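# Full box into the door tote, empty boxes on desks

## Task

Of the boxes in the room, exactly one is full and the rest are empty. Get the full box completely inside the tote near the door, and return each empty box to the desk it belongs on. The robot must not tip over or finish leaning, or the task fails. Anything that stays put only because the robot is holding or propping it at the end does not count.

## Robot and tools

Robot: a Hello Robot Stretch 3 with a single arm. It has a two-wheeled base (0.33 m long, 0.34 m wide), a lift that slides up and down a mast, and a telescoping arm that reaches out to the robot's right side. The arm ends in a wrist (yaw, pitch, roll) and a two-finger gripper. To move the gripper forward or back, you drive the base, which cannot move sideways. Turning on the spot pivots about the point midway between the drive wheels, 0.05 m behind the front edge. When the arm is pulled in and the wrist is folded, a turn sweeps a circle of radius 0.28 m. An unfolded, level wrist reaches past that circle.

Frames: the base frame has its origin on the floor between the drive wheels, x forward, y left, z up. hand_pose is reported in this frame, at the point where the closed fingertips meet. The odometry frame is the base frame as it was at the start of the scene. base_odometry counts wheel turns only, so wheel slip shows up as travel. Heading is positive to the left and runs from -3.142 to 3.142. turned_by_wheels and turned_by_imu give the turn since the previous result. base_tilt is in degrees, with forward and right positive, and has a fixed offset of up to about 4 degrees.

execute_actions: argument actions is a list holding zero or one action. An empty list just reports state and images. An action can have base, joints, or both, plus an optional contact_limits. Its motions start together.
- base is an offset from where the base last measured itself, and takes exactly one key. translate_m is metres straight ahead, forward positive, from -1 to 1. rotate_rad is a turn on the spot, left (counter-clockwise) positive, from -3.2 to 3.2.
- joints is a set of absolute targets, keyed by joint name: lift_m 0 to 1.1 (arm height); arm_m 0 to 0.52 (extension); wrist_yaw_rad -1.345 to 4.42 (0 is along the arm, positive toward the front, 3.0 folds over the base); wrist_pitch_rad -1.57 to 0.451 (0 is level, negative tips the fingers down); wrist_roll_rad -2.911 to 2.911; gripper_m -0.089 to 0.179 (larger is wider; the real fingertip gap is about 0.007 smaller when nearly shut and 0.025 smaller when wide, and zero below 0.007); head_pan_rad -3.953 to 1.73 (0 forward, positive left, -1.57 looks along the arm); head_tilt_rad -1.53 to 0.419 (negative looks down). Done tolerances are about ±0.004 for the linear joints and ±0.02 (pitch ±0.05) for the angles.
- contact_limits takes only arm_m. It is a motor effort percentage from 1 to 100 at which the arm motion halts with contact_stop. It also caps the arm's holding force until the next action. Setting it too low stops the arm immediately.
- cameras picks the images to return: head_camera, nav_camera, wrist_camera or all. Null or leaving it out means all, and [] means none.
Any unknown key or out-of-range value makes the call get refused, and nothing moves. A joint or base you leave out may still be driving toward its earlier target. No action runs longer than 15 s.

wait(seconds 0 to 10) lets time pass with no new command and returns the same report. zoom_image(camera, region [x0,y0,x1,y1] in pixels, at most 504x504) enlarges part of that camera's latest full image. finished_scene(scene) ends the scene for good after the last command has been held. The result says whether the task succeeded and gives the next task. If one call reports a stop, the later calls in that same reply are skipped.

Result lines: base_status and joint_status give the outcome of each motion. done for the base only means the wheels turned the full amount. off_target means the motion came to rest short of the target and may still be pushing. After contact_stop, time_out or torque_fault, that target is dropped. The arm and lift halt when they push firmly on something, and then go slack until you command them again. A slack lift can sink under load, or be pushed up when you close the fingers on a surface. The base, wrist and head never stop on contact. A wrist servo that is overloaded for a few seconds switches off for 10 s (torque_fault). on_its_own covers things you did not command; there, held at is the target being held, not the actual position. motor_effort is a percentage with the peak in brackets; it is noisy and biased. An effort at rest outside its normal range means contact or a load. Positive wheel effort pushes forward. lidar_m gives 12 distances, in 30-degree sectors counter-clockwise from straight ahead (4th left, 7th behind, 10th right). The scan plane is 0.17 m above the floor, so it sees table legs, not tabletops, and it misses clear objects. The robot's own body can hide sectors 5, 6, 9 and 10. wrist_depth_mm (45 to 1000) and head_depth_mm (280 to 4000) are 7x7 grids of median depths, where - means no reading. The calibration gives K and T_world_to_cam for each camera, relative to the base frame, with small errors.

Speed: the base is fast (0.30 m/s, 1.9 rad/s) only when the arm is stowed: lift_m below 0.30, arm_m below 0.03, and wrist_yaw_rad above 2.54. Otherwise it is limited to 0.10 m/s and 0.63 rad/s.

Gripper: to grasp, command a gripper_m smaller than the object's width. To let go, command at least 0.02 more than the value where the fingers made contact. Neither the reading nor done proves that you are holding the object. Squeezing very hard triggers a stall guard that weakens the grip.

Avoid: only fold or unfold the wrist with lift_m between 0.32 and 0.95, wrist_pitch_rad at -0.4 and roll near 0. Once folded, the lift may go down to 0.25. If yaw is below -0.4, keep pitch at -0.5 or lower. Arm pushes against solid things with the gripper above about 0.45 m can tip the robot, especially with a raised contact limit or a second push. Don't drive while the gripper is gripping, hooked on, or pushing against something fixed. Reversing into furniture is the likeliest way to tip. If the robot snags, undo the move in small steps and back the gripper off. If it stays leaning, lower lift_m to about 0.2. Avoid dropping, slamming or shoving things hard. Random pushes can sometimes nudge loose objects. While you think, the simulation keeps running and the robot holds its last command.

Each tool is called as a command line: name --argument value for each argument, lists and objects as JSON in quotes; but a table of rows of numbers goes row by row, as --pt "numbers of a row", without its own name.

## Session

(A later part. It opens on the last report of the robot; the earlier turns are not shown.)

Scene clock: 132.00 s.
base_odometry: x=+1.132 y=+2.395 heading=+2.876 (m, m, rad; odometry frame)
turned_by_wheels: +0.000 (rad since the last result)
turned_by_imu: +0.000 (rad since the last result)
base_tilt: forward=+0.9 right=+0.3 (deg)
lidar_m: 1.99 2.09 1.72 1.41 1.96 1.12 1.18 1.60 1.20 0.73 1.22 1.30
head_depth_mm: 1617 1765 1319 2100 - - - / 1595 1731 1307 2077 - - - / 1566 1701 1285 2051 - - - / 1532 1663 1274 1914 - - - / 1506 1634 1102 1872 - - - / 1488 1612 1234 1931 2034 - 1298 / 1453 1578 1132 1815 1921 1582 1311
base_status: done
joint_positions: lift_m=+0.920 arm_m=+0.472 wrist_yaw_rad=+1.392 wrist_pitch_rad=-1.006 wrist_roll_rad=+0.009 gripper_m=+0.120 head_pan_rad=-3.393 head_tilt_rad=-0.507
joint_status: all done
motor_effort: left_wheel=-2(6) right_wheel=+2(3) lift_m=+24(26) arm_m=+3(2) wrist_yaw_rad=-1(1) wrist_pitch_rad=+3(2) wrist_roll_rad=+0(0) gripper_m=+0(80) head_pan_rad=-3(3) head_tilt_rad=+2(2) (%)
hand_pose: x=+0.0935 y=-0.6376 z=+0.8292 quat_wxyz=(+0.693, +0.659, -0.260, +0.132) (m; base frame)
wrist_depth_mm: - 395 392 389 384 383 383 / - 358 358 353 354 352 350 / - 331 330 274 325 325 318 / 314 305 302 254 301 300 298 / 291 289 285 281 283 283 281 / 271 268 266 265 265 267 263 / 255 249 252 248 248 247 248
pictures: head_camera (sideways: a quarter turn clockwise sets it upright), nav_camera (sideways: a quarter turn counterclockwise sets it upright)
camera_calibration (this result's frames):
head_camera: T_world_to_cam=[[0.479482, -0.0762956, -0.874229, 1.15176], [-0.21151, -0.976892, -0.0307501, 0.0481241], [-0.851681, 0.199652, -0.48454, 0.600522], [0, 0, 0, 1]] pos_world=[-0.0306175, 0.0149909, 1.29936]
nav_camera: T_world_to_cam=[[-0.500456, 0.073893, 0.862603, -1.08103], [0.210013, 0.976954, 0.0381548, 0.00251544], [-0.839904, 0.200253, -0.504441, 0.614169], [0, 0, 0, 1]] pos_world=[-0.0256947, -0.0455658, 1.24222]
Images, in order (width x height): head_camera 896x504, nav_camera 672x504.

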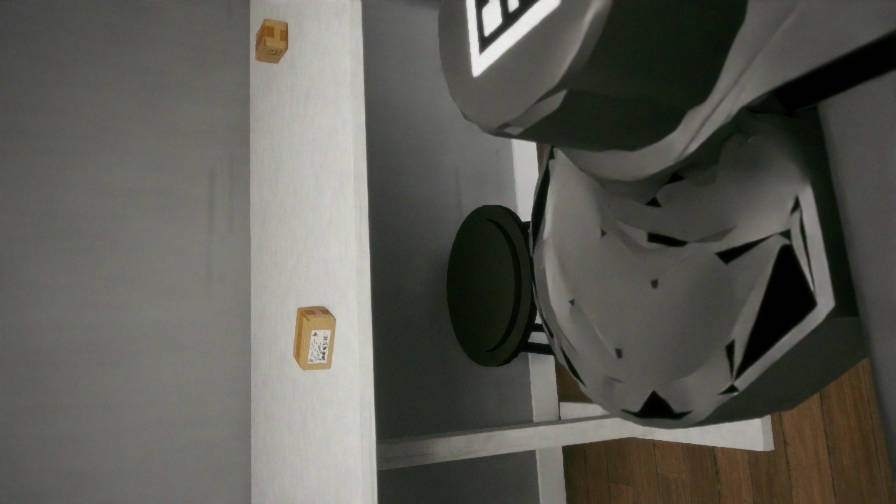

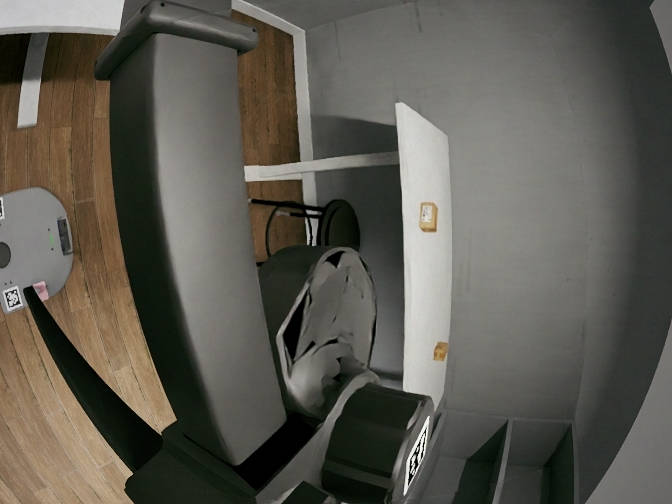

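execute_actions --actions '[{"joints":{"lift_m":1.095,"arm_m":0.0},"base":{"translate_m":-0.57}}]' --cameras '[]'

execute_actions --actions '[{"joints":{"wrist_pitch_rad":-0.75,"head_pan_rad":-1.75,"head_tilt_rad":-0.6},"base":{"rotate_rad":-1.57}}]' --cameras '["head_camera","nav_camera"]'

execute_actions --actions '[{"joints":{"arm_m":0.37,"head_pan_rad":-1.45},"base":{"translate_m":-0.255}}]'

Scene clock: 139.87 s.
base_odometry: x=+1.682 y=+2.245 heading=+2.876 (m, m, rad; odometry frame)
turned_by_wheels: +0.000 (rad since the last result)
turned_by_imu: -0.001 (rad since the last result)
base_tilt: forward=+0.8 right=+0.4 (deg)
lidar_m: 2.56 2.12 1.56 1.45 1.67 0.59 0.60 1.27 1.18 1.15 0.82 1.68
head_depth_mm: - - - 723 578 1625 1328 / - - - 715 574 1011 1298 / - - - 695 550 918 1232 / - - - 606 545 912 1264 / - - - 653 543 959 1257 / - - - 667 541 1540 1282 / - - - 663 538 1003 1250
base_status: done
joint_positions: lift_m=+1.095 arm_m=+0.000 wrist_yaw_rad=+1.391 wrist_pitch_rad=-1.006 wrist_roll_rad=+0.009 gripper_m=+0.120 head_pan_rad=-3.393 head_tilt_rad=-0.507
joint_status: all done
motor_effort: left_wheel=-2(7) right_wheel=+2(3) lift_m=+24(20) arm_m=-4(4) wrist_yaw_rad=-1(1) wrist_pitch_rad=+2(2) wrist_roll_rad=+0(0) gripper_m=+1(0) head_pan_rad=-4(4) head_tilt_rad=+3(2) (%)
hand_pose: x=+0.0935 y=-0.1664 z=+1.0042 quat_wxyz=(+0.693, +0.659, -0.260, +0.132) (m; base frame)
wrist_depth_mm: - - - - 642 624 607 / - - - - 594 570 562 / - - - - - 541 545 / - - - - - - - / - - - - - - - / - - - - - - - / - - - - - - -
pictures: none
No camera images: the call's "cameras" was empty. Leave "cameras" out to get every camera's image.

Scene clock: 143.33 s.
base_odometry: x=+1.682 y=+2.245 heading=+1.306 (m, m, rad; odometry frame)
turned_by_wheels: -1.570 (rad since the last result)
turned_by_imu: -1.551 (rad since the last result)
base_tilt: forward=+0.9 right=+0.3 (deg)
lidar_m: 1.15 0.82 1.67 2.56 2.12 1.56 1.45 1.32 0.59 0.60 1.27 1.19
head_depth_mm: - - - 634 1702 1500 1269 / - - - - - 905 1212 / - - - - - 875 1260 / - - - - - - 1231 / - - - - - - 1204 / - - 922 630 - - 1177 / 991 1080 890 629 - - 1221
base_status: done
joint_positions: lift_m=+1.095 arm_m=+0.000 wrist_yaw_rad=+1.391 wrist_pitch_rad=-0.768 wrist_roll_rad=+0.009 gripper_m=+0.120 head_pan_rad=-1.757 head_tilt_rad=-0.593
joint_status: all done
motor_effort: left_wheel=+3(5) right_wheel=-2(5) lift_m=+24(24) arm_m=-3(3) wrist_yaw_rad=+0(0) wrist_pitch_rad=+7(7) wrist_roll_rad=+0(0) gripper_m=+0(0) head_pan_rad=+3(39) head_tilt_rad=-5(19) (%)
hand_pose: x=+0.1435 y=-0.1755 z=+1.0383 quat_wxyz=(+0.672, +0.624, -0.336, +0.214) (m; base frame)
wrist_depth_mm: 940 961 - - - - - / 807 - - - - - - / 706 - - - - - - / 646 - - - - - 312 / - - - - - - 291 / - - - - - - - / - - - - - - -
pictures: head_camera (sideways: a quarter turn clockwise sets it upright), nav_camera (sideways: a quarter turn counterclockwise sets it upright)
camera_calibration (this result's frames):
head_camera: T_world_to_cam=[[0.0584294, 0.555049, -0.829763, 1.09635], [0.989043, -0.145064, -0.0273915, 0.0364248], [-0.135572, -0.819071, -0.557443, 0.691008], [0, 0, 0, 1]] pos_world=[-0.00640297, -0.0372571, 1.2959]
nav_camera: T_world_to_cam=[[-0.0544704, -0.574775, 0.816496, -1.02363], [-0.989123, 0.142951, 0.034644, 0.0144049], [-0.136631, -0.805728, -0.57631, 0.703385], [0, 0, 0, 1]] pos_world=[0.0545949, -0.0236816, 1.24066]
Images, in order (width x height): head_camera 896x504, nav_camera 672x504.

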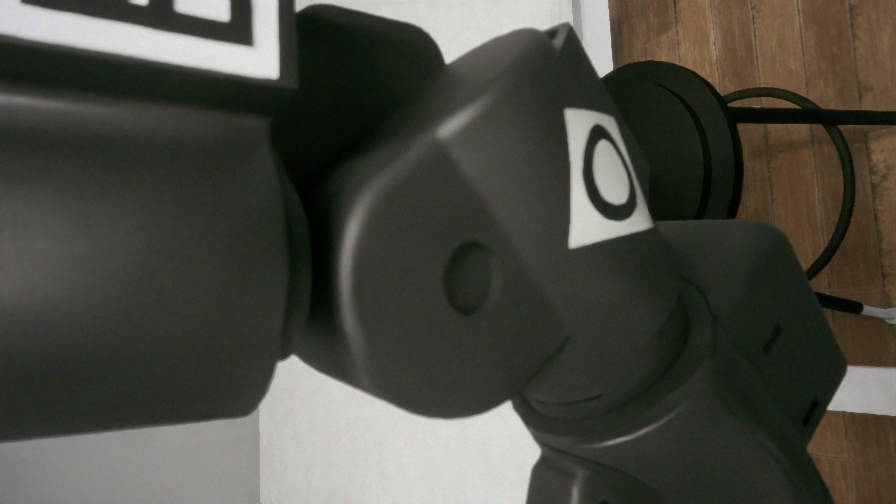

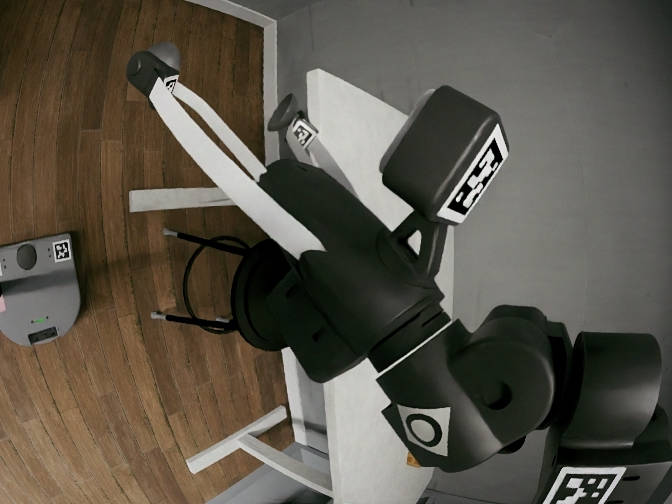

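Scene clock: 147.30 s.
base_odometry: x=+1.615 y=+1.999 heading=+1.306 (m, m, rad; odometry frame)
turned_by_wheels: +0.000 (rad since the last result)
turned_by_imu: +0.000 (rad since the last result)
base_tilt: forward=+0.8 right=+0.4 (deg)
lidar_m: 1.40 1.05 1.93 2.57 2.00 1.34 1.20 1.11 1.24 0.50 0.64 1.45
head_depth_mm: - 1083 925 647 497 1506 1265 / 975 - 895 642 511 928 1242 / 1005 1076 859 639 527 852 1232 / 1021 1145 856 612 527 862 1256 / 1039 1143 962 577 540 1371 1202 / 1056 1167 893 605 1035 1290 1222 / 1073 1181 887 626 1647 1481 1251
base_status: done
joint_positions: lift_m=+1.095 arm_m=+0.370 wrist_yaw_rad=+1.390 wrist_pitch_rad=-0.768 wrist_roll_rad=+0.009 gripper_m=+0.120 head_pan_rad=-1.457 head_tilt_rad=-0.593
joint_status: all done
motor_effort: left_wheel=+2(3) right_wheel=-1(4) lift_m=+24(24) arm_m=+2(2) wrist_yaw_rad=+0(1) wrist_pitch_rad=+6(6) wrist_roll_rad=+0(0) gripper_m=+1(1) head_pan_rad=+4(25) head_tilt_rad=-5(4) (%)
hand_pose: x=+0.1435 y=-0.5449 z=+1.0383 quat_wxyz=(+0.672, +0.624, -0.337, +0.214) (m; base frame)
wrist_depth_mm: - - - - - 810 480 / - - 414 413 411 402 405 / - - 356 358 353 350 348 / - - 312 310 311 307 306 / - - 276 273 275 282 273 / - - 251 198 243 249 247 / - - 228 180 223 220 224
pictures: head_camera (sideways: a quarter turn clockwise sets it upright), nav_camera (sideways: a quarter turn counterclockwise sets it upright), wrist_camera
camera_calibration (this result's frames):
head_camera: T_world_to_cam=[[-0.108213, 0.547639, -0.829687, 1.09726], [0.98774, 0.153687, -0.0273859, 0.0364256], [0.112514, -0.822479, -0.557556, 0.689642], [0, 0, 0, 1]] pos_world=[0.00516502, -0.0392871, 1.2959]
nav_camera: T_world_to_cam=[[0.117825, -0.565313, 0.816418, -1.02458], [-0.987192, -0.15573, 0.0346382, 0.0144006], [0.107559, -0.810043, -0.576421, 0.70204], [0, 0, 0, 1]] pos_world=[0.0594262, -0.00828522, 1.24066]
wrist_camera: T_world_to_cam=[[-0.204763, -0.978631, -0.0188177, -0.481227], [-0.773104, 0.173491, -0.610091, 0.877895], [0.600318, -0.110376, -0.792108, 0.839794], [0, 0, 0, 1]] pos_world=[0.0760237, -0.530557, 1.19175]
Images, in order (width x height): head_camera 896x504, nav_camera 672x504, wrist_camera 644x364.

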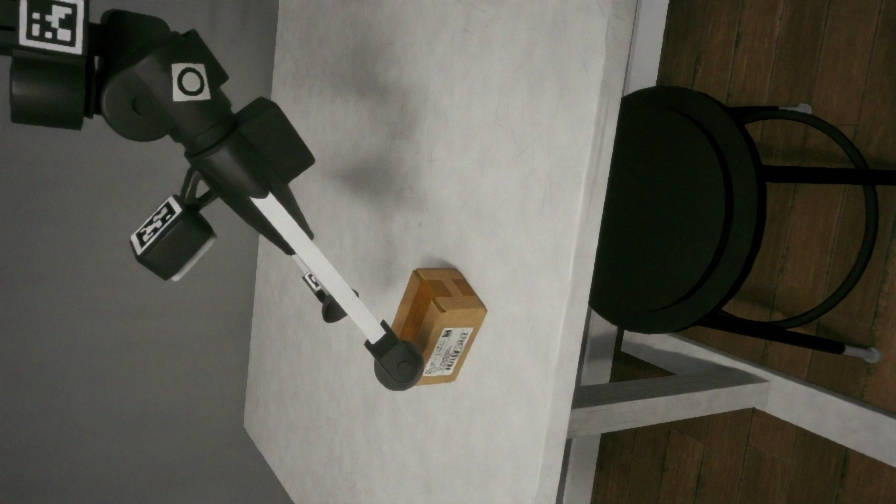

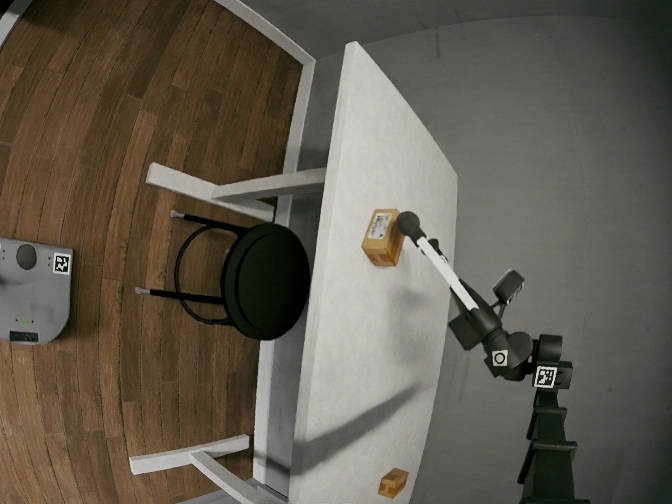

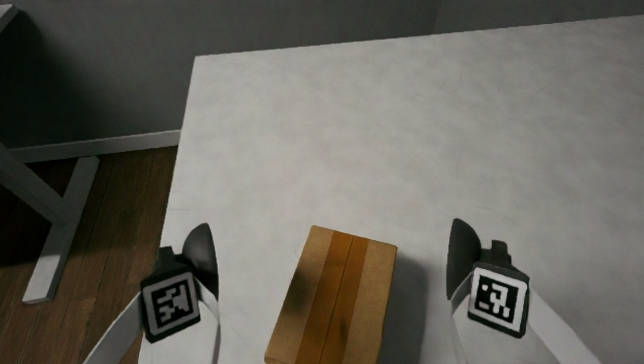

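execute_actions --actions '[{"joints":{"arm_m":0.351,"wrist_yaw_rad":1.10},"base":{"translate_m":0.053}}]' --cameras '["wrist_camera"]'

execute_actions --actions '[{"joints":{"lift_m":1.065,"wrist_pitch_rad":-1.0,"gripper_m":0.105}}]' --cameras '["wrist_camera"]'

Scene clock: 150.53 s.
base_odometry: x=+1.629 y=+2.050 heading=+1.306 (m, m, rad; odometry frame)
turned_by_wheels: +0.000 (rad since the last result)
turned_by_imu: +0.000 (rad since the last result)
base_tilt: forward=+0.9 right=+0.4 (deg)
lidar_m: 1.35 1.00 1.90 2.56 2.00 1.38 1.25 1.15 0.81 0.51 0.62 1.39
head_depth_mm: - 1090 928 648 511 1470 1269 / 986 - 870 642 511 876 1210 / 1003 1067 859 639 527 852 1260 / 1022 1149 856 573 543 894 1257 / 1038 1144 960 593 541 1413 1229 / 1055 1165 896 629 1037 1404 1219 / 1073 1192 890 627 1656 1482 1247
base_status: done
joint_positions: lift_m=+1.095 arm_m=+0.351 wrist_yaw_rad=+1.102 wrist_pitch_rad=-0.768 wrist_roll_rad=+0.009 gripper_m=+0.120 head_pan_rad=-1.457 head_tilt_rad=-0.593
joint_status: all done
motor_effort: left_wheel=+2(5) right_wheel=-2(6) lift_m=+24(24) arm_m=-3(4) wrist_yaw_rad=-1(2) wrist_pitch_rad=+7(7) wrist_roll_rad=+0(0) gripper_m=+0(1) head_pan_rad=+4(3) head_tilt_rad=-4(4) (%)
hand_pose: x=+0.1281 y=-0.5723 z=+1.0383 quat_wxyz=(+0.696, +0.569, -0.423, +0.115) (m; base frame)
wrist_depth_mm: - - - - 485 486 473 / - - 412 406 408 406 402 / - 355 354 352 351 345 346 / - 315 312 310 308 308 302 / - 280 277 276 274 279 269 / - 253 251 249 248 248 244 / - 224 225 180 223 221 221
pictures: wrist_camera
camera_calibration (this result's frames):
wrist_camera: T_world_to_cam=[[-0.474453, -0.880079, -0.018818, -0.420222], [-0.691907, 0.386054, -0.610104, 0.981983], [0.544205, -0.276446, -0.792098, 0.75817], [0, 0, 0, 1]] pos_world=[0.0674652, -0.539334, 1.19175]
Images, in order (width x height): wrist_camera 644x364.

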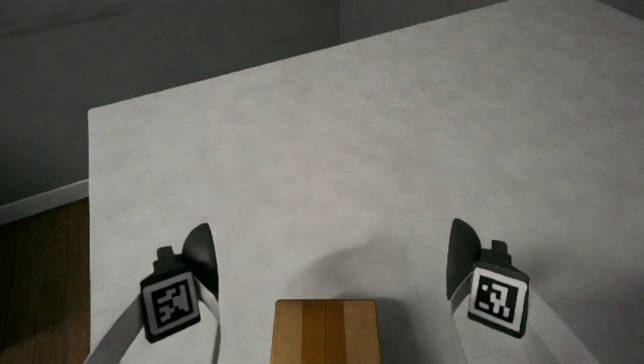

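Scene clock: 151.60 s.
base_odometry: x=+1.629 y=+2.050 heading=+1.306 (m, m, rad; odometry frame)
turned_by_wheels: +0.000 (rad since the last result)
turned_by_imu: +0.000 (rad since the last result)
base_tilt: forward=+0.9 right=+0.3 (deg)
lidar_m: 1.35 1.00 1.90 2.56 2.00 1.38 1.25 1.15 0.81 0.51 0.63 1.40
head_depth_mm: 939 - 924 647 512 1471 1266 / 972 - 822 644 511 876 1210 / 1005 1090 911 639 527 849 1259 / 1021 1112 906 570 543 894 1253 / 1039 1142 900 598 543 1407 1226 / 1056 1165 893 631 1043 1406 1221 / 1075 1188 886 627 1655 1485 1250
base_status: not commanded
joint_positions: lift_m=+1.065 arm_m=+0.351 wrist_yaw_rad=+1.102 wrist_pitch_rad=-1.004 wrist_roll_rad=+0.009 gripper_m=+0.105 head_pan_rad=-1.457 head_tilt_rad=-0.593
joint_status: all done
motor_effort: left_wheel=+2(2) right_wheel=-2(2) lift_m=+20(24) arm_m=-2(3) wrist_yaw_rad=-1(2) wrist_pitch_rad=+2(6) wrist_roll_rad=+0(0) gripper_m=+1(60) head_pan_rad=+3(3) head_tilt_rad=-4(4) (%)
hand_pose: x=+0.0831 y=-0.5495 z=+0.9747 quat_wxyz=(+0.705, +0.614, -0.353, +0.032) (m; base frame)
wrist_depth_mm: 284 275 272 270 269 270 267 / 261 254 248 248 246 247 242 / - 231 230 228 228 224 226 / - 217 213 157 211 210 210 / - 199 200 147 197 195 197 / - 188 141 138 179 186 184 / - 177 172 129 172 171 173
pictures: wrist_camera
camera_calibration (this result's frames):
wrist_camera: T_world_to_cam=[[-0.477925, -0.878314, -0.0123052, -0.427818], [-0.799517, 0.440765, -0.408042, 0.74543], [0.363813, -0.185175, -0.91288, 0.921453], [0, 0, 0, 1]] pos_world=[0.0562823, -0.533687, 1.14008]
Images, in order (width x height): wrist_camera 644x364.

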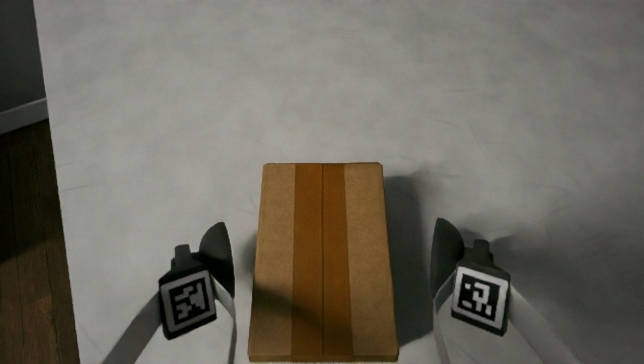

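execute_actions --actions '[{"joints":{"gripper_m":0.0,"arm_m":0.347}}]' --cameras '[]'

execute_actions --actions '[{"joints":{"lift_m":1.081}}]' --cameras '["wrist_camera"]'

Scene clock: 153.43 s.
base_odometry: x=+1.629 y=+2.050 heading=+1.306 (m, m, rad; odometry frame)
turned_by_wheels: +0.000 (rad since the last result)
turned_by_imu: +0.000 (rad since the last result)
base_tilt: forward=+0.9 right=+0.4 (deg)
lidar_m: 1.35 1.00 1.90 2.56 1.99 1.38 1.25 1.15 0.81 0.51 0.62 1.39
head_depth_mm: 942 - 927 647 513 1465 1267 / 976 - 820 643 511 876 1212 / 1007 1098 - 627 527 851 1263 / 1023 1108 904 568 543 894 1252 / 1037 1147 898 598 542 1424 1228 / 1061 1167 894 631 1045 1404 1219 / 1078 1191 889 627 1650 1486 1248
base_status: not commanded
joint_positions: lift_m=+1.065 arm_m=+0.347 wrist_yaw_rad=+1.102 wrist_pitch_rad=-1.005 wrist_roll_rad=+0.009 gripper_m=+0.001 head_pan_rad=-1.457 head_tilt_rad=-0.593
joint_status: all done
motor_effort: left_wheel=+2(2) right_wheel=-2(1) lift_m=+19(20) arm_m=-4(4) wrist_yaw_rad=-1(1) wrist_pitch_rad=+2(2) wrist_roll_rad=+0(0) gripper_m=-19(93) head_pan_rad=+4(3) head_tilt_rad=-4(4) (%)
hand_pose: x=+0.0829 y=-0.5454 z=+0.9746 quat_wxyz=(+0.705, +0.615, -0.352, +0.031) (m; base frame)
wrist_depth_mm: 288 272 270 272 267 266 268 / - 248 250 249 248 246 245 / - 227 228 227 228 226 227 / - 214 212 154 208 210 209 / - 200 200 144 195 196 196 / - 188 185 135 134 185 183 / - 176 173 127 169 173 172
pictures: none
No camera images: the call's "cameras" was empty. Leave "cameras" out to get every camera's image.

Scene clock: 154.30 s.
base_odometry: x=+1.629 y=+2.050 heading=+1.306 (m, m, rad; odometry frame)
turned_by_wheels: +0.000 (rad since the last result)
turned_by_imu: +0.000 (rad since the last result)
base_tilt: forward=+0.9 right=+0.3 (deg)
lidar_m: 1.35 1.00 1.89 2.56 2.00 1.38 1.25 1.15 0.81 0.51 0.62 1.39
head_depth_mm: - - 928 645 513 1468 1267 / 967 - 821 641 512 876 1207 / 1004 1086 839 639 528 852 1263 / 1022 1106 964 564 543 891 1259 / 1038 1145 900 589 542 1411 1226 / 1061 1164 894 630 1043 1402 1232 / 1077 1194 890 627 1675 1473 1249
base_status: not commanded
joint_positions: lift_m=+1.081 arm_m=+0.347 wrist_yaw_rad=+1.102 wrist_pitch_rad=-1.006 wrist_roll_rad=+0.009 gripper_m=+0.001 head_pan_rad=-1.457 head_tilt_rad=-0.593
joint_status: all done
motor_effort: left_wheel=+2(2) right_wheel=-2(2) lift_m=+24(25) arm_m=-3(4) wrist_yaw_rad=-2(1) wrist_pitch_rad=+2(3) wrist_roll_rad=+0(0) gripper_m=-19(19) head_pan_rad=+3(4) head_tilt_rad=-4(4) (%)
hand_pose: x=+0.0827 y=-0.5453 z=+0.9903 quat_wxyz=(+0.705, +0.615, -0.352, +0.031) (m; base frame)
wrist_depth_mm: - 295 293 291 291 289 289 / - 269 269 267 267 266 265 / - 251 248 249 245 246 243 / - 231 230 155 226 227 226 / - 215 216 144 210 211 211 / - 201 198 134 134 200 198 / - 192 186 126 184 187 186
pictures: wrist_camera
camera_calibration (this result's frames):
wrist_camera: T_world_to_cam=[[-0.477992, -0.878279, -0.0122463, -0.424167], [-0.800222, 0.441175, -0.406213, 0.748049], [0.362171, -0.184367, -0.913696, 0.93793], [0, 0, 0, 1]] pos_world=[0.0561662, -0.529634, 1.15566]
Images, in order (width x height): wrist_camera 644x364.

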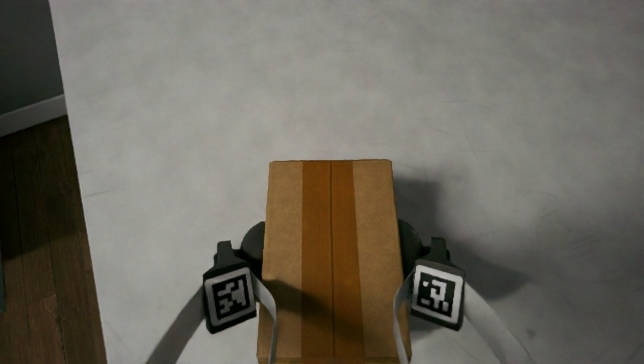

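execute_actions --actions '[{"joints":{"lift_m":1.063}}]' --cameras '[]'

execute_actions --actions '[{"joints":{"gripper_m":0.09}}]' --cameras '[]'

execute_actions --actions '[{"joints":{"lift_m":1.097,"gripper_m":0.12,"wrist_pitch_rad":-0.7}}]' --cameras '[]'

execute_actions --actions '[{"joints":{"arm_m":0.42,"wrist_yaw_rad":0.3,"head_pan_rad":-1.5,"head_tilt_rad":-0.5},"base":{"translate_m":-0.58}}]'

Scene clock: 155.83 s.
base_odometry: x=+1.629 y=+2.050 heading=+1.306 (m, m, rad; odometry frame)
turned_by_wheels: +0.000 (rad since the last result)
turned_by_imu: +0.000 (rad since the last result)
base_tilt: forward=+0.9 right=+0.3 (deg)
lidar_m: 1.35 1.00 1.90 2.56 2.00 1.38 1.25 1.15 0.81 0.51 0.62 1.40
head_depth_mm: 943 - 924 646 512 1469 1268 / 974 - 818 643 511 877 1210 / 1006 1093 - 626 527 852 1259 / 1019 1117 906 570 543 895 1260 / 1035 1140 900 598 542 1418 1228 / 1061 1167 895 631 1043 1405 1221 / 1078 1188 890 628 1654 1481 1245
base_status: not commanded
joint_positions: lift_m=+1.063 arm_m=+0.347 wrist_yaw_rad=+1.102 wrist_pitch_rad=-1.006 wrist_roll_rad=+0.009 gripper_m=+0.001 head_pan_rad=-1.457 head_tilt_rad=-0.593
joint_status: all done
motor_effort: left_wheel=+2(2) right_wheel=-1(1) lift_m=+20(21) arm_m=-3(3) wrist_yaw_rad=-1(1) wrist_pitch_rad=+3(2) wrist_roll_rad=+0(0) gripper_m=-20(19) head_pan_rad=+3(4) head_tilt_rad=-4(4) (%)
hand_pose: x=+0.0827 y=-0.5453 z=+0.9725 quat_wxyz=(+0.705, +0.615, -0.352, +0.031) (m; base frame)
wrist_depth_mm: 281 270 269 272 267 265 263 / - 246 246 245 243 240 240 / - 227 225 227 225 224 224 / - 213 212 154 206 208 206 / - 199 197 144 192 195 193 / - 186 182 134 134 182 181 / - 174 171 127 167 170 172
pictures: none
No camera images: the call's "cameras" was empty. Leave "cameras" out to get every camera's image.

Scene clock: 157.23 s.
base_odometry: x=+1.629 y=+2.050 heading=+1.306 (m, m, rad; odometry frame)
turned_by_wheels: +0.000 (rad since the last result)
turned_by_imu: +0.000 (rad since the last result)
base_tilt: forward=+0.8 right=+0.3 (deg)
lidar_m: 1.35 1.00 1.90 2.57 1.99 1.38 1.25 1.15 0.81 0.51 0.62 1.39
head_depth_mm: 944 - 926 645 512 1467 1271 / 974 - 819 643 511 876 1208 / 1005 1092 - 638 527 851 1263 / 1020 1115 910 569 543 890 1251 / 1036 1143 901 605 542 1419 1226 / 1055 1165 894 631 1047 1403 1221 / 1075 1190 887 627 1657 1488 1243
base_status: not commanded
joint_positions: lift_m=+1.063 arm_m=+0.347 wrist_yaw_rad=+1.102 wrist_pitch_rad=-1.006 wrist_roll_rad=+0.009 gripper_m=+0.090 head_pan_rad=-1.457 head_tilt_rad=-0.593
joint_status: all done
motor_effort: left_wheel=+2(2) right_wheel=-1(1) lift_m=+20(20) arm_m=-4(4) wrist_yaw_rad=-1(1) wrist_pitch_rad=+2(2) wrist_roll_rad=+0(0) gripper_m=+1(79) head_pan_rad=+4(3) head_tilt_rad=-4(5) (%)
hand_pose: x=+0.0827 y=-0.5453 z=+0.9725 quat_wxyz=(+0.705, +0.615, -0.352, +0.031) (m; base frame)
wrist_depth_mm: 283 270 270 270 267 262 262 / - 251 246 245 243 242 241 / - 229 227 226 226 223 224 / - 212 212 155 206 208 207 / - 197 196 145 192 193 193 / - 185 159 136 138 184 181 / - 175 171 128 149 169 170
pictures: none
No camera images: the call's "cameras" was empty. Leave "cameras" out to get every camera's image.

Scene clock: 158.33 s.
base_odometry: x=+1.629 y=+2.050 heading=+1.306 (m, m, rad; odometry frame)
turned_by_wheels: +0.000 (rad since the last result)
turned_by_imu: +0.000 (rad since the last result)
base_tilt: forward=+0.9 right=+0.4 (deg)
lidar_m: 1.35 1.00 1.89 2.56 1.99 1.38 1.25 1.15 0.81 0.51 0.62 1.39
head_depth_mm: - 1088 928 648 512 1455 1269 / - - 893 644 511 877 1210 / 1004 1070 859 639 527 852 1257 / 1019 1142 853 572 542 891 1254 / 1043 1147 956 593 542 1410 1226 / 1060 1169 897 631 1047 1418 1221 / 1076 1185 890 627 1665 1483 1246
base_status: not commanded
joint_positions: lift_m=+1.097 arm_m=+0.347 wrist_yaw_rad=+1.102 wrist_pitch_rad=-0.719 wrist_roll_rad=+0.009 gripper_m=+0.120 head_pan_rad=-1.457 head_tilt_rad=-0.593
joint_status: all done
motor_effort: left_wheel=+2(2) right_wheel=-1(0) lift_m=+24(25) arm_m=-3(3) wrist_yaw_rad=-1(1) wrist_pitch_rad=+7(8) wrist_roll_rad=+0(0) gripper_m=+0(81) head_pan_rad=+3(5) head_tilt_rad=-5(4) (%)
hand_pose: x=+0.1363 y=-0.5724 z=+1.0486 quat_wxyz=(+0.693, +0.559, -0.436, +0.132) (m; base frame)
wrist_depth_mm: 964 - - - 994 545 538 / - - - 456 453 454 440 / - 395 387 386 378 383 372 / - 336 334 330 328 327 326 / - 295 294 290 291 294 289 / - 264 262 261 257 262 258 / - 234 238 189 232 227 233
pictures: none
No camera images: the call's "cameras" was empty. Leave "cameras" out to get every camera's image.

Scene clock: 165.47 s.
base_odometry: x=+1.477 y=+1.490 heading=+1.306 (m, m, rad; odometry frame)
turned_by_wheels: +0.000 (rad since the last result)
turned_by_imu: +0.001 (rad since the last result)
base_tilt: forward=+0.8 right=+0.4 (deg)
lidar_m: 1.56 1.56 2.25 2.58 0.91 0.93 0.71 0.68 0.78 1.19 0.68 0.96
head_depth_mm: 947 1036 1103 761 555 480 1241 / 960 - 1105 755 552 479 1335 / 985 1053 1013 748 549 1473 1329 / 1001 1086 1142 745 547 1476 1319 / 1015 1101 1152 740 544 1497 1320 / 1029 1116 1141 735 542 1539 1284 / 1041 1136 1131 731 538 1168 1281
base_status: done
joint_positions: lift_m=+1.097 arm_m=+0.420 wrist_yaw_rad=+0.302 wrist_pitch_rad=-0.718 wrist_roll_rad=+0.009 gripper_m=+0.120 head_pan_rad=-1.493 head_tilt_rad=-0.508
joint_status: all done
motor_effort: left_wheel=+2(2) right_wheel=-2(5) lift_m=+24(24) arm_m=+2(2) wrist_yaw_rad=-1(1) wrist_pitch_rad=+7(7) wrist_roll_rad=+0(0) gripper_m=+0(0) head_pan_rad=-3(9) head_tilt_rad=+3(14) (%)
hand_pose: x=+0.0311 y=-0.7337 z=+1.0488 quat_wxyz=(+0.689, +0.345, -0.620, -0.148) (m; base frame)
wrist_depth_mm: 587 586 559 540 505 458 431 / 470 461 463 464 454 448 457 / 396 386 390 384 383 379 377 / 341 337 334 331 328 324 321 / 293 295 296 289 231 295 287 / 265 265 265 250 213 263 257 / 238 233 237 236 232 229 232
pictures: head_camera (sideways: a quarter turn clockwise sets it upright), nav_camera (sideways: a quarter turn counterclockwise sets it upright), wrist_camera
camera_calibration (this result's frames):
head_camera: T_world_to_cam=[[-0.0828029, 0.478699, -0.874066, 1.15498], [0.992819, 0.115609, -0.0307373, 0.040761], [0.0863359, -0.870335, -0.484834, 0.595183], [0, 0, 0, 1]] pos_world=[0.00378172, -0.0395912, 1.29935]
nav_camera: T_world_to_cam=[[0.0918553, -0.497766, 0.862434, -1.08442], [-0.992394, -0.117047, 0.0381415, 0.00986745], [0.08196, -0.859377, -0.504731, 0.608923], [0, 0, 0, 1]] pos_world=[0.0594953, -0.0153401, 1.24221]
wrist_camera: T_world_to_cam=[[-0.961616, -0.273664, -0.020052, -0.146775], [-0.19585, 0.735698, -0.648376, 1.26485], [0.19219, -0.619562, -0.761056, 0.50129], [0, 0, 0, 1]] pos_world=[0.0102378, -0.660135, 1.19867]
Images, in order (width x height): head_camera 896x504, nav_camera 672x504, wrist_camera 644x364.

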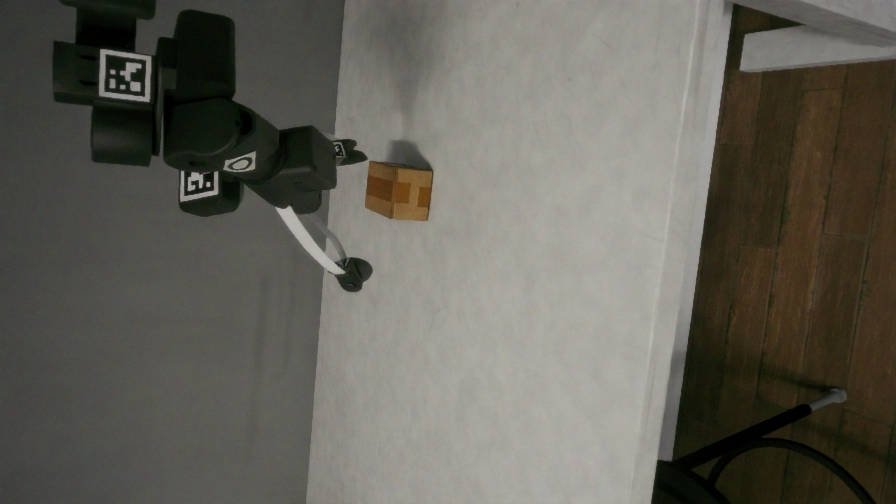

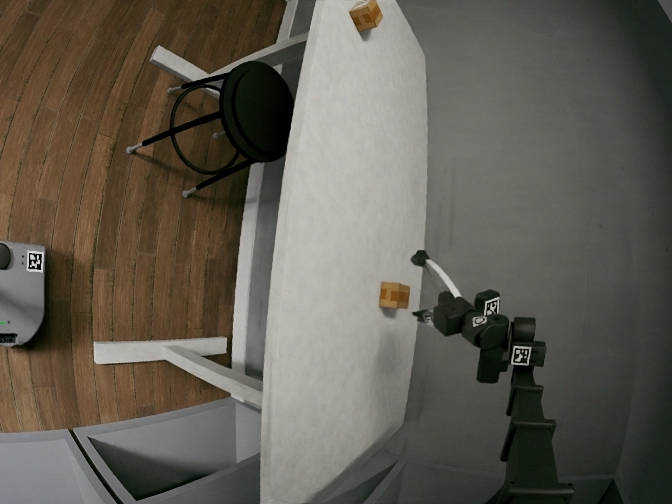

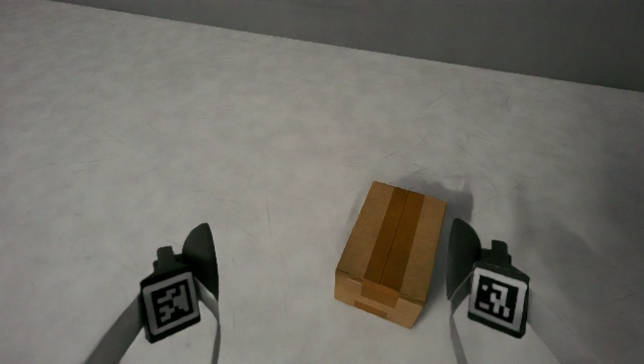

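execute_actions --actions '[{"joints":{"arm_m":0.513,"wrist_yaw_rad":-0.09},"base":{"translate_m":0.031}}]' --cameras '["wrist_camera"]'

execute_actions --actions '[{"joints":{"lift_m":1.057,"wrist_pitch_rad":-0.93,"gripper_m":0.105}}]' --cameras '["wrist_camera"]'

Scene clock: 168.47 s.
base_odometry: x=+1.485 y=+1.520 heading=+1.306 (m, m, rad; odometry frame)
turned_by_wheels: +0.000 (rad since the last result)
turned_by_imu: +0.000 (rad since the last result)
base_tilt: forward=+0.9 right=+0.4 (deg)
lidar_m: 1.56 1.52 2.23 2.58 0.94 0.93 0.72 0.71 0.79 1.19 0.66 0.93
head_depth_mm: 949 1047 1109 761 555 480 1301 / 959 - 1103 757 552 480 1333 / 988 1069 1098 751 549 1469 1325 / 999 1086 1140 744 546 1470 1322 / 1013 1102 1155 741 543 1509 1319 / 1027 1123 1148 734 542 1504 1284 / 1049 1135 1130 728 539 973 1318
base_status: done
joint_positions: lift_m=+1.097 arm_m=+0.513 wrist_yaw_rad=-0.088 wrist_pitch_rad=-0.718 wrist_roll_rad=+0.009 gripper_m=+0.120 head_pan_rad=-1.493 head_tilt_rad=-0.507
joint_status: all done
motor_effort: left_wheel=+2(5) right_wheel=-1(4) lift_m=+24(24) arm_m=+3(2) wrist_yaw_rad=-1(2) wrist_pitch_rad=+7(7) wrist_roll_rad=+0(0) gripper_m=+1(1) head_pan_rad=-3(3) head_tilt_rad=+3(3) (%)
hand_pose: x=-0.0372 y=-0.8339 z=+1.0488 quat_wxyz=(+0.648, +0.218, -0.675, -0.279) (m; base frame)
wrist_depth_mm: 401 409 418 424 431 439 450 / 451 441 456 464 466 477 481 / 394 386 388 381 378 376 373 / 335 340 333 329 327 327 324 / 296 296 294 292 290 296 286 / 263 262 262 261 259 261 256 / 238 233 236 189 230 227 232
pictures: wrist_camera
camera_calibration (this result's frames):
wrist_camera: T_world_to_cam=[[-0.993428, 0.112692, -0.020056, 0.0811578], [0.0987131, 0.754785, -0.648502, 1.35228], [-0.0579428, -0.64622, -0.760949, 0.420659], [0, 0, 0, 1]] pos_world=[-0.028489, -0.757988, 1.19868]
Images, in order (width x height): wrist_camera 644x364.

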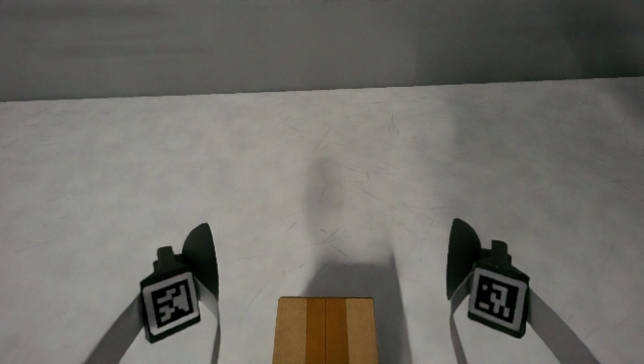

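Scene clock: 169.63 s.
base_odometry: x=+1.485 y=+1.520 heading=+1.306 (m, m, rad; odometry frame)
turned_by_wheels: +0.000 (rad since the last result)
turned_by_imu: +0.000 (rad since the last result)
base_tilt: forward=+0.8 right=+0.4 (deg)
lidar_m: 1.56 1.53 2.22 2.59 0.94 0.93 0.72 0.71 0.79 1.19 0.66 0.93
head_depth_mm: 965 1063 1106 758 555 480 1304 / 974 - 1112 753 553 479 1334 / 991 1071 1107 750 550 1464 1330 / 1004 1092 1141 742 547 1470 1325 / 1016 1104 1151 740 544 1506 1318 / 1031 1119 1144 734 541 1543 1281 / 1046 1132 1128 728 538 970 1311
base_status: not commanded
joint_positions: lift_m=+1.057 arm_m=+0.513 wrist_yaw_rad=-0.088 wrist_pitch_rad=-0.935 wrist_roll_rad=+0.009 gripper_m=+0.105 head_pan_rad=-1.493 head_tilt_rad=-0.507
joint_status: all done
motor_effort: left_wheel=+2(2) right_wheel=-1(2) lift_m=+20(23) arm_m=+2(3) wrist_yaw_rad=-1(1) wrist_pitch_rad=+2(7) wrist_roll_rad=+0(0) gripper_m=+0(60) head_pan_rad=-3(4) head_tilt_rad=+3(3) (%)
hand_pose: x=-0.0333 y=-0.7897 z=+0.9753 quat_wxyz=(+0.614, +0.289, -0.647, -0.348) (m; base frame)
wrist_depth_mm: 298 294 293 294 290 289 284 / 266 265 264 262 261 261 258 / 242 239 240 238 236 232 234 / 220 220 218 160 214 217 214 / 201 202 201 148 198 198 198 / 186 186 140 137 180 186 184 / 173 173 170 129 169 168 171
pictures: wrist_camera
camera_calibration (this result's frames):
wrist_camera: T_world_to_cam=[[-0.993077, 0.116595, -0.0142823, 0.076031], [0.109619, 0.876159, -0.469392, 1.19236], [-0.0422153, -0.467708, -0.882874, 0.653925], [0, 0, 0, 1]] pos_world=[-0.0275943, -0.747711, 1.1381]
Images, in order (width x height): wrist_camera 644x364.

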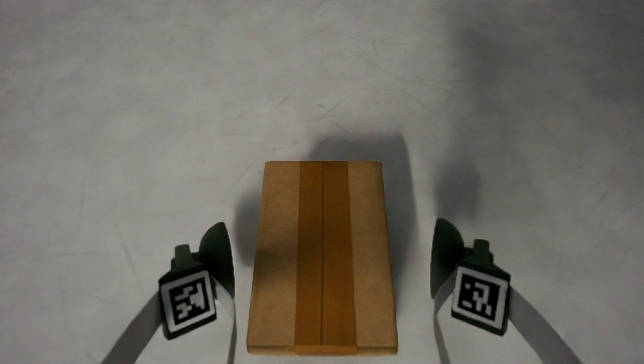

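execute_actions --actions '[{"joints":{"gripper_m":-0.02,"wrist_yaw_rad":-0.065}}]' --cameras '[]'

execute_actions --actions '[{"joints":{"lift_m":1.075}}]' --cameras '["wrist_camera"]'

Scene clock: 171.60 s.
base_odometry: x=+1.485 y=+1.520 heading=+1.306 (m, m, rad; odometry frame)
turned_by_wheels: +0.000 (rad since the last result)
turned_by_imu: +0.000 (rad since the last result)
base_tilt: forward=+0.9 right=+0.4 (deg)
lidar_m: 1.56 1.53 2.22 2.58 0.94 0.93 0.72 0.71 0.79 1.19 0.66 0.93
head_depth_mm: 964 1067 1107 760 556 481 1308 / 976 - 1115 752 552 479 1325 / 992 1071 1087 750 548 1470 1327 / 1002 1088 1140 746 546 1481 1323 / 1015 1104 1153 738 543 1512 1320 / 1029 1123 1141 734 542 1503 1279 / 1042 1136 1133 728 538 970 1304
base_status: not commanded
joint_positions: lift_m=+1.057 arm_m=+0.513 wrist_yaw_rad=-0.065 wrist_pitch_rad=-0.950 wrist_roll_rad=+0.009 gripper_m=-0.019 head_pan_rad=-1.493 head_tilt_rad=-0.507
joint_status: all done
motor_effort: left_wheel=+3(3) right_wheel=-2(3) lift_m=+21(21) arm_m=+2(2) wrist_yaw_rad=+0(1) wrist_pitch_rad=+7(7) wrist_roll_rad=+0(0) gripper_m=-26(99) head_pan_rad=-4(4) head_tilt_rad=+2(3) (%)
hand_pose: x=-0.0300 y=-0.7868 z=+0.9733 quat_wxyz=(+0.615, +0.301, -0.641, -0.345) (m; base frame)
wrist_depth_mm: 289 287 282 284 283 279 279 / 257 257 258 256 256 253 248 / 234 234 235 231 233 229 229 / 215 216 213 157 208 210 210 / 199 197 199 145 192 195 193 / 185 184 180 134 133 181 181 / 173 172 167 126 165 169 170
pictures: none
No camera images: the call's "cameras" was empty. Leave "cameras" out to get every camera's image.

Scene clock: 172.50 s.
base_odometry: x=+1.485 y=+1.520 heading=+1.306 (m, m, rad; odometry frame)
turned_by_wheels: +0.000 (rad since the last result)
turned_by_imu: +0.000 (rad since the last result)
base_tilt: forward=+0.9 right=+0.4 (deg)
lidar_m: 1.56 1.53 2.22 2.58 0.94 0.93 0.72 0.71 0.80 1.19 0.66 0.93
head_depth_mm: 959 1053 1104 758 555 480 1297 / 970 - 1105 754 552 479 1336 / 982 1073 1088 748 549 1467 1335 / 1003 1084 1142 743 547 1467 1319 / 1019 1098 1151 740 543 1512 1319 / 1028 1124 1142 734 541 1496 1283 / 1043 1134 1130 730 538 974 1307
base_status: not commanded
joint_positions: lift_m=+1.075 arm_m=+0.513 wrist_yaw_rad=-0.065 wrist_pitch_rad=-0.956 wrist_roll_rad=+0.009 gripper_m=-0.016 head_pan_rad=-1.493 head_tilt_rad=-0.507
joint_status: all done
motor_effort: left_wheel=+3(2) right_wheel=-2(2) lift_m=+26(26) arm_m=+1(2) wrist_yaw_rad=+0(0) wrist_pitch_rad=+9(10) wrist_roll_rad=+0(0) gripper_m=-24(25) head_pan_rad=-3(3) head_tilt_rad=+2(3) (%)
hand_pose: x=-0.0299 y=-0.7854 z=+0.9902 quat_wxyz=(+0.614, +0.303, -0.640, -0.347) (m; base frame)
wrist_depth_mm: 307 307 307 306 302 304 299 / 281 279 278 278 275 271 274 / 254 254 252 253 249 249 247 / 234 235 234 157 226 228 227 / 216 217 216 144 210 213 213 / 201 201 196 134 134 196 195 / 188 186 184 125 180 186 183
pictures: wrist_camera
camera_calibration (this result's frames):
wrist_camera: T_world_to_cam=[[-0.995501, 0.0937578, -0.0136879, 0.0604936], [0.0898359, 0.888028, -0.450928, 1.18563], [-0.0301228, -0.450129, -0.892455, 0.69295], [0, 0, 0, 1]] pos_world=[-0.0254169, -0.746625, 1.15389]
Images, in order (width x height): wrist_camera 644x364.

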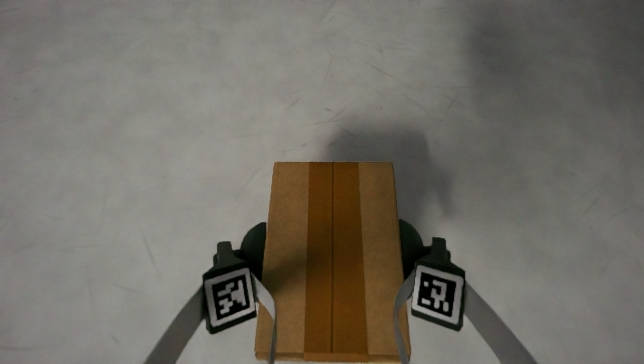

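execute_actions --actions '[{"joints":{"lift_m":1.095,"arm_m":0.02,"wrist_yaw_rad":1.2}}]' --cameras '["wrist_camera"]'

execute_actions --actions '[{"base":{"rotate_rad":1.84},"joints":{"lift_m":0.78,"wrist_pitch_rad":-0.4,"head_pan_rad":0.2,"head_tilt_rad":-0.7}}]' --cameras '["wrist_camera","nav_camera"]'

Scene clock: 178.37 s.
base_odometry: x=+1.485 y=+1.520 heading=+1.306 (m, m, rad; odometry frame)
turned_by_wheels: +0.000 (rad since the last result)
turned_by_imu: +0.000 (rad since the last result)
base_tilt: forward=+0.9 right=+0.4 (deg)
lidar_m: 1.56 1.52 2.22 2.58 0.94 0.93 0.72 0.71 0.80 1.20 0.66 0.93
head_depth_mm: 949 - - - - - 1215 / 961 - - - - - - / 986 1071 1099 833 - - 1238 / 1004 1085 1145 745 593 - 1293 / 1014 1100 1150 782 - 479 1247 / 1034 1118 1146 823 - 1590 - / 1042 1136 1132 772 - 495 -
base_status: not commanded
joint_positions: lift_m=+1.095 arm_m=+0.020 wrist_yaw_rad=+1.200 wrist_pitch_rad=-0.957 wrist_roll_rad=+0.009 gripper_m=+0.002 head_pan_rad=-1.493 head_tilt_rad=-0.507
joint_status: all done
on_its_own: gripper_m is held at +0.001, not at your -0.020, by its stall guard, which is not easing now
motor_effort: left_wheel=+2(2) right_wheel=-2(2) lift_m=+26(27) arm_m=-4(5) wrist_yaw_rad=+0(3) wrist_pitch_rad=+10(10) wrist_roll_rad=+0(0) gripper_m=-19(22) head_pan_rad=-3(3) head_tilt_rad=+2(2) (%)
hand_pose: x=+0.0978 y=-0.2119 z=+1.0102 quat_wxyz=(+0.701, +0.623, -0.337, +0.083) (m; base frame)
wrist_depth_mm: - - - - 352 330 334 / - - - - 810 304 297 / - - - - 779 282 278 / - - - 157 - - 253 / - - - 145 - - 236 / - - - 134 134 - 227 / - - - 125 - - -
pictures: wrist_camera
camera_calibration (this result's frames):
wrist_camera: T_world_to_cam=[[-0.388952, -0.921157, -0.013669, -0.140228], [-0.820025, 0.352936, -0.450549, 0.649105], [0.419851, -0.164033, -0.892647, 0.989543], [0, 0, 0, 1]] pos_world=[0.0622809, -0.195946, 1.17385]
Images, in order (width x height): wrist_camera 644x364.

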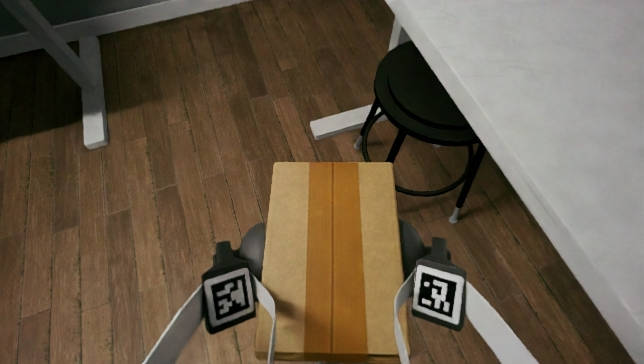

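Scene clock: 182.27 s.
base_odometry: x=+1.485 y=+1.520 heading=-3.137 (m, m, rad; odometry frame)
turned_by_wheels: +1.840 (rad since the last result)
turned_by_imu: +1.817 (rad since the last result)
base_tilt: forward=+0.9 right=+0.3 (deg)
lidar_m: 1.72 0.93 1.13 0.71 0.81 0.80 0.85 0.66 1.90 1.52 2.22 2.58
head_depth_mm: 2208 2410 2567 2081 1680 1405 1207 / 2304 2524 2696 2073 1676 1403 1210 / 1449 1670 1941 2028 1675 1400 1200 / 1505 1735 1679 1952 1667 1398 1202 / 1547 1763 1603 1811 1612 1392 1189 / 1393 989 1076 1161 1343 1369 1192 / 773 838 955 1118 1405 1304 1189
base_status: done
joint_positions: lift_m=+0.780 arm_m=+0.020 wrist_yaw_rad=+1.200 wrist_pitch_rad=-0.457 wrist_roll_rad=+0.009 gripper_m=+0.002 head_pan_rad=+0.193 head_tilt_rad=-0.692
joint_status: wrist_pitch_rad off_target (ended at -0.457, target -0.400); the others done
on_its_own: gripper_m is held at +0.001, not at your -0.020, by its stall guard, which is not easing now
motor_effort: left_wheel=-3(7) right_wheel=+3(7) lift_m=+22(19) arm_m=-3(3) wrist_yaw_rad=+0(0) wrist_pitch_rad=+21(20) wrist_roll_rad=+0(0) gripper_m=-19(20) head_pan_rad=+3(38) head_tilt_rad=-5(20) (%)
hand_pose: x=+0.1829 y=-0.2449 z=+0.7840 quat_wxyz=(+0.657, +0.522, -0.480, +0.254) (m; base frame)
wrist_depth_mm: - - - - - - - / - - - - - - - / - - - - - - - / - - - 158 - - - / - - - 145 - - - / - - - 135 134 - - / 911 940 947 126 903 917 925
pictures: nav_camera (sideways: a quarter turn counterclockwise sets it upright), wrist_camera
camera_calibration (this result's frames):
nav_camera: T_world_to_cam=[[0.630401, 0.177045, 0.755811, -0.948705], [0.236452, -0.971171, 0.0302735, 0.012623], [0.739381, 0.159629, -0.65409, 0.799223], [0, 0, 0, 1]] pos_world=[0.00414923, 0.0526433, 1.23942]
wrist_camera: T_world_to_cam=[[-0.379213, -0.924953, -0.0256657, -0.133926], [-0.517479, 0.234988, -0.822798, 0.836259], [0.76708, -0.298734, -0.567755, 0.395235], [0, 0, 0, 1]] pos_world=[0.0787831, -0.202315, 0.909031]
Images, in order (width x height): nav_camera 672x504, wrist_camera 644x364.

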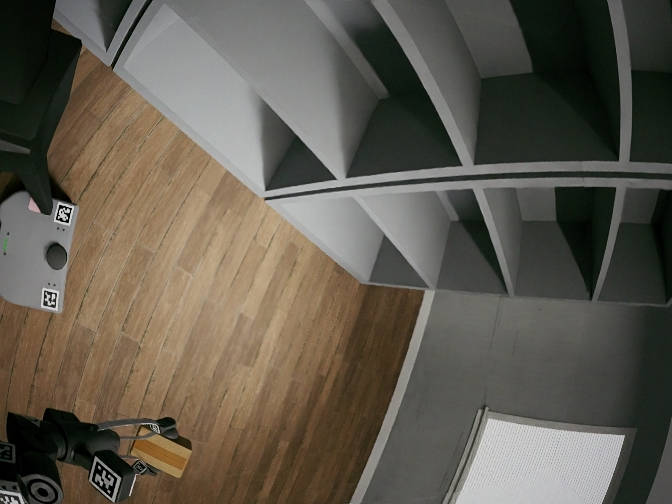

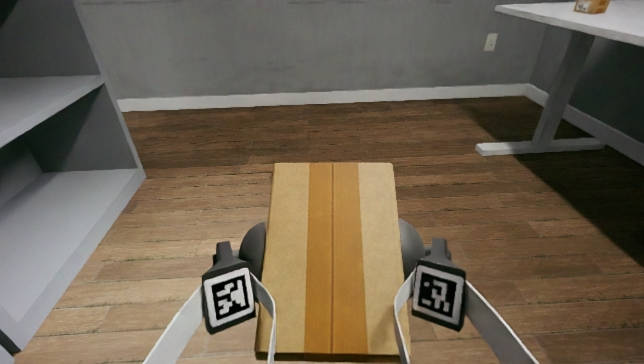

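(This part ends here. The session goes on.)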